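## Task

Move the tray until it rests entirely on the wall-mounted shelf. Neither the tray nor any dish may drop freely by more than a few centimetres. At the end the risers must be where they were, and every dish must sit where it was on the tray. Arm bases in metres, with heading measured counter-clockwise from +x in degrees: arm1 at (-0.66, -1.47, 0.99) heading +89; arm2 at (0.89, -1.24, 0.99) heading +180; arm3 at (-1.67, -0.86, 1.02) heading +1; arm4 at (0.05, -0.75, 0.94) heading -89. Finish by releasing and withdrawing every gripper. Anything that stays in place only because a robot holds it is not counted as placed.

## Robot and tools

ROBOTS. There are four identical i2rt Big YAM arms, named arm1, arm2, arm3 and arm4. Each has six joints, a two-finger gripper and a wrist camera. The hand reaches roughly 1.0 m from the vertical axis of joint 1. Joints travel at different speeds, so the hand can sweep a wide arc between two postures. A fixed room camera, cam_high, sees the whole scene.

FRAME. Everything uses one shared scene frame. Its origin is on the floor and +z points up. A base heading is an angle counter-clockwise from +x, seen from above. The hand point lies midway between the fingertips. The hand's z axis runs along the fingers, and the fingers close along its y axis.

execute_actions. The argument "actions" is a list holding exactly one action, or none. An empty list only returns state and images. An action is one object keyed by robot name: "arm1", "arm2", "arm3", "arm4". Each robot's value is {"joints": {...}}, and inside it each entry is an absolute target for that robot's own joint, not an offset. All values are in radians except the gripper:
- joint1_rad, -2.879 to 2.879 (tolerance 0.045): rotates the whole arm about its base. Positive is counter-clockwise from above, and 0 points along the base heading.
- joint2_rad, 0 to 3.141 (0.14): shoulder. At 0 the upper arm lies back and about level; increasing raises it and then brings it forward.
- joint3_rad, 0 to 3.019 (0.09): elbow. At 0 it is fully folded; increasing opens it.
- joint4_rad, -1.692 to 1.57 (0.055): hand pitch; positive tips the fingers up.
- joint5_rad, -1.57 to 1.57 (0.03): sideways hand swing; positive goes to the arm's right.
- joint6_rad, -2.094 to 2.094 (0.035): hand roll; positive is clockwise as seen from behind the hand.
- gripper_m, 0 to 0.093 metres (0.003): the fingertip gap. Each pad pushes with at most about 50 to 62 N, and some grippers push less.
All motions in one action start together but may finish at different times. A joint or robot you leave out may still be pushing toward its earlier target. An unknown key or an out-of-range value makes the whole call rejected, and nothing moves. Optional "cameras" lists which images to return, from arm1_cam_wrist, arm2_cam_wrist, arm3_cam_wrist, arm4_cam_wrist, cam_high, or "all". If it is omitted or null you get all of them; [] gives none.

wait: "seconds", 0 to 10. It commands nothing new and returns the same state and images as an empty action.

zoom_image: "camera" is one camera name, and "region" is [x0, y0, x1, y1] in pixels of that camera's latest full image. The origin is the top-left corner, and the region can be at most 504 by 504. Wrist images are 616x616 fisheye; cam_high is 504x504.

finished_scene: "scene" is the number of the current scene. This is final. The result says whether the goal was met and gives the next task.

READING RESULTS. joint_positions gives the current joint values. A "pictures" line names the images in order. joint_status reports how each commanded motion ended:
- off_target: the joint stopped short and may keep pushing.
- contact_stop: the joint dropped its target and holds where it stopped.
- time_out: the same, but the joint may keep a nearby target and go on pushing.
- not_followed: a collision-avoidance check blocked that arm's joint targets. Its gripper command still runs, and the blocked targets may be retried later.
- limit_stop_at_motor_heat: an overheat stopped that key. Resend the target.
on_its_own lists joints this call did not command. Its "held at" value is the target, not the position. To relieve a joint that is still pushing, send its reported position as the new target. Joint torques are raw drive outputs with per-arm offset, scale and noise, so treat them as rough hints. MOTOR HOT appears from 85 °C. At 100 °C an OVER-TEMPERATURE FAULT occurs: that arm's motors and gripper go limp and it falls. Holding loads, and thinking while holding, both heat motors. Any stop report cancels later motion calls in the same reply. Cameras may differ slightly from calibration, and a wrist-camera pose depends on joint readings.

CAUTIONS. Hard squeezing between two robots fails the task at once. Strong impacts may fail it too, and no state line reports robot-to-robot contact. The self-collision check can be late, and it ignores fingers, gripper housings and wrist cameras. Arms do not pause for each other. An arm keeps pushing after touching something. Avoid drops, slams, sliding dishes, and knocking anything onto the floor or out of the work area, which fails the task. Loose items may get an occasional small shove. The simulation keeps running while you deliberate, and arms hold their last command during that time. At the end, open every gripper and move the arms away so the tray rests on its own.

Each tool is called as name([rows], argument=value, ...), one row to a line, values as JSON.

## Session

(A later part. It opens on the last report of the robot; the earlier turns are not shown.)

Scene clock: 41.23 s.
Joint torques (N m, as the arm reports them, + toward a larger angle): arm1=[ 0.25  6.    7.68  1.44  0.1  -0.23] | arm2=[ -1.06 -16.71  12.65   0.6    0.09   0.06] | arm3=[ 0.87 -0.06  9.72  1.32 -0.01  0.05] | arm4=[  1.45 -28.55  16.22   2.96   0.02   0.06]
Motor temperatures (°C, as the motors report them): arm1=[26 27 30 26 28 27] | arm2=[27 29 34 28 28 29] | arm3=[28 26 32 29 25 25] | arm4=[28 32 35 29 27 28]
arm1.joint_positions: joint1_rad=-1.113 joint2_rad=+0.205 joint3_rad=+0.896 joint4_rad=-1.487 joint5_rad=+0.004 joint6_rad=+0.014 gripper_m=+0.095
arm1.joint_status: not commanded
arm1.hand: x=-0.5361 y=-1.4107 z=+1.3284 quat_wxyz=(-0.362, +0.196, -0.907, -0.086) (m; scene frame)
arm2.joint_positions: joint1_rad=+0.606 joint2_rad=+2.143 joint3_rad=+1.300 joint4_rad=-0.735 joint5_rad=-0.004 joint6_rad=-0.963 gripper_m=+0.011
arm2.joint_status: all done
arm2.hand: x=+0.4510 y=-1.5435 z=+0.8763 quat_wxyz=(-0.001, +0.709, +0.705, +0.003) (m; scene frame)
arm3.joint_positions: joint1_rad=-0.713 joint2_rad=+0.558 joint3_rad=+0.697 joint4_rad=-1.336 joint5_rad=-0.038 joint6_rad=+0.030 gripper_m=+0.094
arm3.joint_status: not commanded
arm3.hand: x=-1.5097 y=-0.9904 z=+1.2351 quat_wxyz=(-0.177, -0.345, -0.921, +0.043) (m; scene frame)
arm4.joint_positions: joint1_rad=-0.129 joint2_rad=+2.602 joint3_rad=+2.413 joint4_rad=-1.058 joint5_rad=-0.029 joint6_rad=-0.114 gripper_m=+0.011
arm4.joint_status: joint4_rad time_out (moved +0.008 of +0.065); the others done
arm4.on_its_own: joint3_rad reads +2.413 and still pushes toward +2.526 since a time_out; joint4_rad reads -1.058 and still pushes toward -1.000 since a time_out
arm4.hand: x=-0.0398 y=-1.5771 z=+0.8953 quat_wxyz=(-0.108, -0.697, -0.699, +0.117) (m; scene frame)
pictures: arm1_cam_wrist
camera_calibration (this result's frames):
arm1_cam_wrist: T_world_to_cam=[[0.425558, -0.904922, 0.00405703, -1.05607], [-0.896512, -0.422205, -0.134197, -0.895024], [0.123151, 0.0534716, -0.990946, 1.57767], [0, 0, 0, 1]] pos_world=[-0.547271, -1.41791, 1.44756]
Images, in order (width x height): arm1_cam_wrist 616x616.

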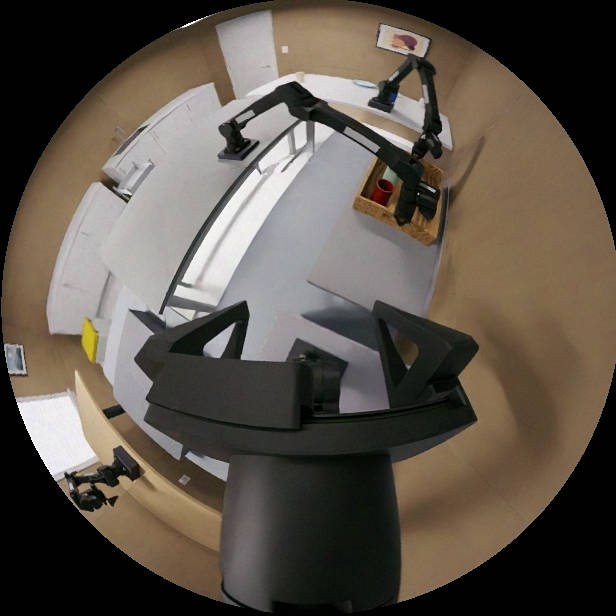

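Touching; unload the elbows, then release.

execute_actions([
  {"arm2":{"joints":{"joint2_rad":2.14,"joint3_rad":1.315,"joint4_rad":-0.735}},"arm4":{"joints":{"joint2_rad":2.61,"joint3_rad":2.44,"joint4_rad":-1.045}}},
], cameras=[])

execute_actions([
  {"arm2":{"joints":{"gripper_m":0.06}},"arm4":{"joints":{"gripper_m":0.045}}},
], cameras=[])

execute_actions([
  {"arm2":{"joints":{"joint2_rad":2.0,"joint4_rad":-0.84}},"arm4":{"joints":{"joint2_rad":2.4}}},
], cameras=[])

execute_actions([
  {"arm2":{"joints":{"joint2_rad":1.5,"joint4_rad":-1.3}},"arm4":{"joints":{"joint2_rad":1.9,"joint3_rad":2.1,"joint4_rad":-1.4}}},
])

Scene clock: 42.20 s.
Joint torques (N m, as the arm reports them, + toward a larger angle): arm1=[ 0.86  7.21  7.65  1.45  0.05 -0.15] | arm2=[ -1.16 -14.92   7.84   0.06   0.1    0.05] | arm3=[ 0.9  -0.06  9.72  1.33 -0.01  0.05] | arm4=[  1.45 -26.04  10.29   1.49   0.02   0.05]
Motor temperatures (°C, as the motors report them): arm1=[26 27 30 26 28 27] | arm2=[27 29 34 28 28 29] | arm3=[28 26 32 29 25 25] | arm4=[28 32 35 29 27 28]
arm1.joint_positions: joint1_rad=-1.113 joint2_rad=+0.205 joint3_rad=+0.896 joint4_rad=-1.487 joint5_rad=+0.004 joint6_rad=+0.014 gripper_m=+0.095
arm1.joint_status: not commanded
arm1.hand: x=-0.5361 y=-1.4107 z=+1.3284 quat_wxyz=(-0.362, +0.196, -0.907, -0.086) (m; scene frame)
arm2.joint_positions: joint1_rad=+0.606 joint2_rad=+2.144 joint3_rad=+1.300 joint4_rad=-0.736 joint5_rad=-0.004 joint6_rad=-0.963 gripper_m=+0.011
arm2.joint_status: all done
arm2.hand: x=+0.4513 y=-1.5432 z=+0.8759 quat_wxyz=(-0.001, +0.709, +0.705, +0.004) (m; scene frame)
arm3.joint_positions: joint1_rad=-0.713 joint2_rad=+0.558 joint3_rad=+0.697 joint4_rad=-1.336 joint5_rad=-0.038 joint6_rad=+0.030 gripper_m=+0.094
arm3.joint_status: not commanded
arm3.hand: x=-1.5097 y=-0.9904 z=+1.2351 quat_wxyz=(-0.177, -0.345, -0.921, +0.043) (m; scene frame)
arm4.joint_positions: joint1_rad=-0.129 joint2_rad=+2.604 joint3_rad=+2.413 joint4_rad=-1.059 joint5_rad=-0.029 joint6_rad=-0.114 gripper_m=+0.011
arm4.joint_status: all done
arm4.hand: x=-0.0398 y=-1.5765 z=+0.8937 quat_wxyz=(-0.107, -0.697, -0.699, +0.116) (m; scene frame)
pictures: none
No camera images: the call's "cameras" was empty. Leave "cameras" out to get every camera's image.

Scene clock: 43.13 s.
Joint torques (N m, as the arm reports them, + toward a larger angle): arm1=[ 0.93  6.15  7.58  1.44  0.02 -0.2 ] | arm2=[ -1.03 -15.     7.87   0.06   0.04   0.06] | arm3=[ 0.88 -0.06  9.72  1.32 -0.01  0.05] | arm4=[  1.09 -25.71  10.42   1.32   0.02   0.  ]
Motor temperatures (°C, as the motors report them): arm1=[26 27 30 26 28 27] | arm2=[27 29 34 28 28 29] | arm3=[28 26 32 29 25 25] | arm4=[28 32 35 29 27 28]
arm1.joint_positions: joint1_rad=-1.113 joint2_rad=+0.205 joint3_rad=+0.896 joint4_rad=-1.487 joint5_rad=+0.004 joint6_rad=+0.014 gripper_m=+0.095
arm1.joint_status: not commanded
arm1.hand: x=-0.5361 y=-1.4107 z=+1.3284 quat_wxyz=(-0.362, +0.196, -0.907, -0.086) (m; scene frame)
arm2.joint_positions: joint1_rad=+0.605 joint2_rad=+2.144 joint3_rad=+1.300 joint4_rad=-0.736 joint5_rad=-0.003 joint6_rad=-0.963 gripper_m=+0.060
arm2.joint_status: all done
arm2.hand: x=+0.4510 y=-1.5429 z=+0.8761 quat_wxyz=(-0.002, +0.709, +0.705, +0.004) (m; scene frame)
arm3.joint_positions: joint1_rad=-0.713 joint2_rad=+0.558 joint3_rad=+0.697 joint4_rad=-1.336 joint5_rad=-0.038 joint6_rad=+0.030 gripper_m=+0.094
arm3.joint_status: not commanded
arm3.hand: x=-1.5097 y=-0.9904 z=+1.2351 quat_wxyz=(-0.177, -0.345, -0.921, +0.043) (m; scene frame)
arm4.joint_positions: joint1_rad=-0.129 joint2_rad=+2.602 joint3_rad=+2.413 joint4_rad=-1.056 joint5_rad=-0.029 joint6_rad=-0.108 gripper_m=+0.045
arm4.joint_status: all done
arm4.hand: x=-0.0399 y=-1.5774 z=+0.8949 quat_wxyz=(-0.108, -0.699, -0.697, +0.117) (m; scene frame)
pictures: none
No camera images: the call's "cameras" was empty. Leave "cameras" out to get every camera's image.

Scene clock: 44.33 s.
Joint torques (N m, as the arm reports them, + toward a larger angle): arm1=[ 0.31  6.89  7.72  1.32  0.01 -0.2 ] | arm2=[ -0.99 -13.14   8.96  -0.16   0.04   0.06] | arm3=[ 0.88 -0.03  9.73  1.33 -0.01  0.05] | arm4=[  1.37 -22.81   9.98   1.67   0.02   0.  ]
Motor temperatures (°C, as the motors report them): arm1=[26 27 30 26 28 27] | arm2=[27 29 34 28 28 29] | arm3=[28 26 32 29 25 25] | arm4=[28 32 34 29 27 28]
arm1.joint_positions: joint1_rad=-1.113 joint2_rad=+0.205 joint3_rad=+0.896 joint4_rad=-1.487 joint5_rad=+0.004 joint6_rad=+0.014 gripper_m=+0.095
arm1.joint_status: not commanded
arm1.hand: x=-0.5361 y=-1.4107 z=+1.3284 quat_wxyz=(-0.362, +0.196, -0.907, -0.086) (m; scene frame)
arm2.joint_positions: joint1_rad=+0.605 joint2_rad=+1.985 joint3_rad=+1.300 joint4_rad=-0.833 joint5_rad=-0.003 joint6_rad=-0.963 gripper_m=+0.060
arm2.joint_status: all done
arm2.hand: x=+0.4439 y=-1.5486 z=+0.9579 quat_wxyz=(-0.007, +0.709, +0.705, -0.027) (m; scene frame)
arm3.joint_positions: joint1_rad=-0.713 joint2_rad=+0.558 joint3_rad=+0.697 joint4_rad=-1.336 joint5_rad=-0.038 joint6_rad=+0.030 gripper_m=+0.094
arm3.joint_status: not commanded
arm3.hand: x=-1.5097 y=-0.9904 z=+1.2351 quat_wxyz=(-0.177, -0.345, -0.921, +0.043) (m; scene frame)
arm4.joint_positions: joint1_rad=-0.129 joint2_rad=+2.363 joint3_rad=+2.424 joint4_rad=-1.051 joint5_rad=-0.029 joint6_rad=-0.108 gripper_m=+0.045
arm4.joint_status: all done
arm4.hand: x=-0.0411 y=-1.5984 z=+1.0990 quat_wxyz=(-0.185, -0.677, -0.679, +0.215) (m; scene frame)
pictures: none
No camera images: the call's "cameras" was empty. Leave "cameras" out to get every camera's image.

Scene clock: 45.90 s.
Joint torques (N m, as the arm reports them, + toward a larger angle): arm1=[ 0.33  6.26  7.7   1.45  0.11 -0.2 ] | arm2=[-0.92 -9.22 10.87 -0.08  0.03  0.07] | arm3=[ 0.87 -0.05  9.72  1.32 -0.01  0.05] | arm4=[  1.47 -16.96   8.34   0.82   0.02  -0.01]
Motor temperatures (°C, as the motors report them): arm1=[26 27 30 26 28 27] | arm2=[27 29 34 28 28 29] | arm3=[28 26 32 29 25 25] | arm4=[28 32 34 29 27 28]
arm1.joint_positions: joint1_rad=-1.113 joint2_rad=+0.205 joint3_rad=+0.896 joint4_rad=-1.487 joint5_rad=+0.004 joint6_rad=+0.014 gripper_m=+0.095
arm1.joint_status: not commanded
arm1.hand: x=-0.5361 y=-1.4107 z=+1.3284 quat_wxyz=(-0.362, +0.196, -0.907, -0.086) (m; scene frame)
arm2.joint_positions: joint1_rad=+0.605 joint2_rad=+1.494 joint3_rad=+1.300 joint4_rad=-1.292 joint5_rad=-0.003 joint6_rad=-0.963 gripper_m=+0.060
arm2.joint_status: all done
arm2.hand: x=+0.5188 y=-1.4991 z=+1.1900 quat_wxyz=(-0.010, +0.708, +0.705, -0.042) (m; scene frame)
arm3.joint_positions: joint1_rad=-0.713 joint2_rad=+0.558 joint3_rad=+0.697 joint4_rad=-1.336 joint5_rad=-0.038 joint6_rad=+0.030 gripper_m=+0.094
arm3.joint_status: not commanded
arm3.hand: x=-1.5097 y=-0.9904 z=+1.2351 quat_wxyz=(-0.177, -0.345, -0.921, +0.043) (m; scene frame)
arm4.joint_positions: joint1_rad=-0.129 joint2_rad=+1.875 joint3_rad=+2.103 joint4_rad=-1.389 joint5_rad=-0.029 joint6_rad=-0.108 gripper_m=+0.045
arm4.joint_status: all done
arm4.hand: x=-0.0187 y=-1.4155 z=+1.2666 quat_wxyz=(-0.134, -0.693, -0.692, +0.150) (m; scene frame)
pictures: arm1_cam_wrist, arm2_cam_wrist, arm3_cam_wrist, arm4_cam_wrist, cam_high
camera_calibration (this result's frames):
arm1_cam_wrist: T_world_to_cam=[[0.425558, -0.904922, 0.00405703, -1.05607], [-0.896512, -0.422205, -0.134197, -0.895024], [0.123151, 0.0534716, -0.990946, 1.57767], [0, 0, 0, 1]] pos_world=[-0.547271, -1.41791, 1.44756]
arm2_cam_wrist: T_world_to_cam=[[-0.99697, -0.00653996, 0.077506, 0.414192], [0.0357892, 0.84614, 0.531758, 0.621152], [-0.0690586, 0.532921, -0.843342, 1.95906], [0, 0, 0, 1]] pos_world=[0.525997, -1.5669, 1.28976]
arm3_cam_wrist: T_world_to_cam=[[-0.646569, -0.761292, -0.0488219, -1.66605], [-0.742662, 0.613535, 0.268379, -0.839531], [-0.174361, 0.209784, -0.962075, 1.25665], [0, 0, 0, 1]] pos_world=[-1.4816, -1.01689, 1.35297]
arm4_cam_wrist: T_world_to_cam=[[-0.999344, 0.0239297, 0.0271807, -0.0170069], [0.0293384, 0.97499, 0.220302, 1.10418], [-0.0212291, 0.220955, -0.975053, 1.67405], [0, 0, 0, 1]] pos_world=[-0.0138518, -1.44605, 1.3895]
Images, in order (width x height): arm1_cam_wrist 616x616, arm2_cam_wrist 616x616, arm3_cam_wrist 616x616, arm4_cam_wrist 616x616, cam_high 504x504.

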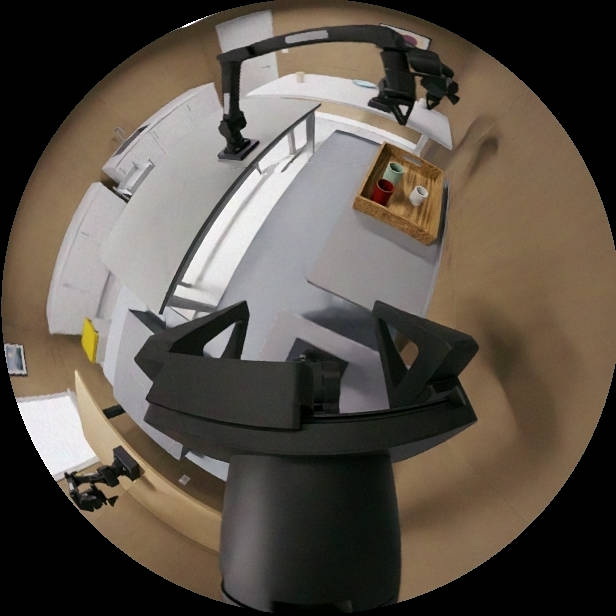

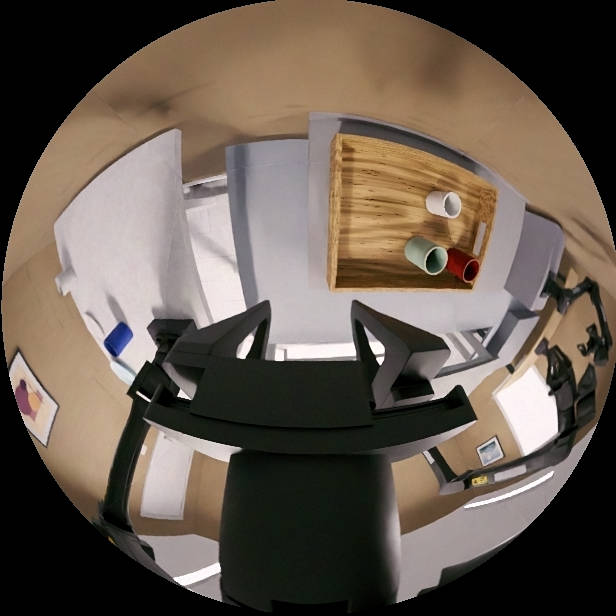

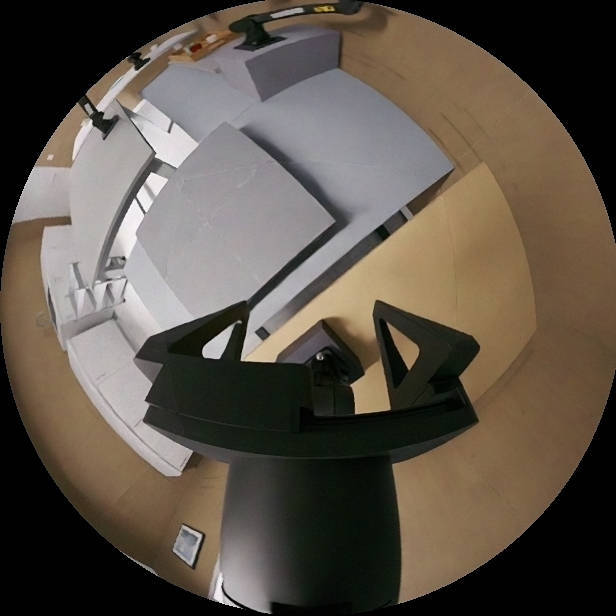

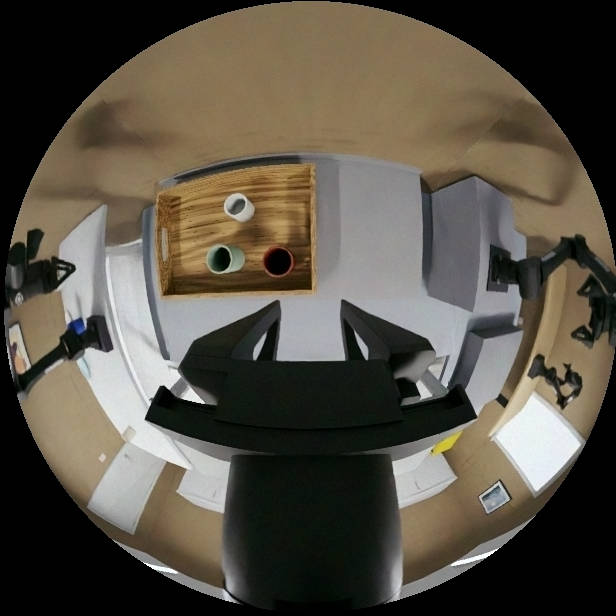

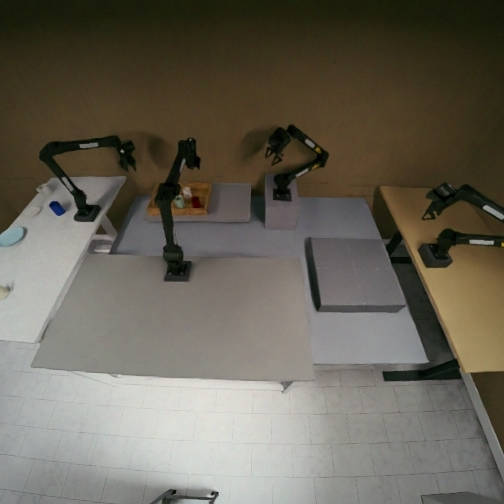

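finished_scene(scene=1)

The scene is finished: the task was done.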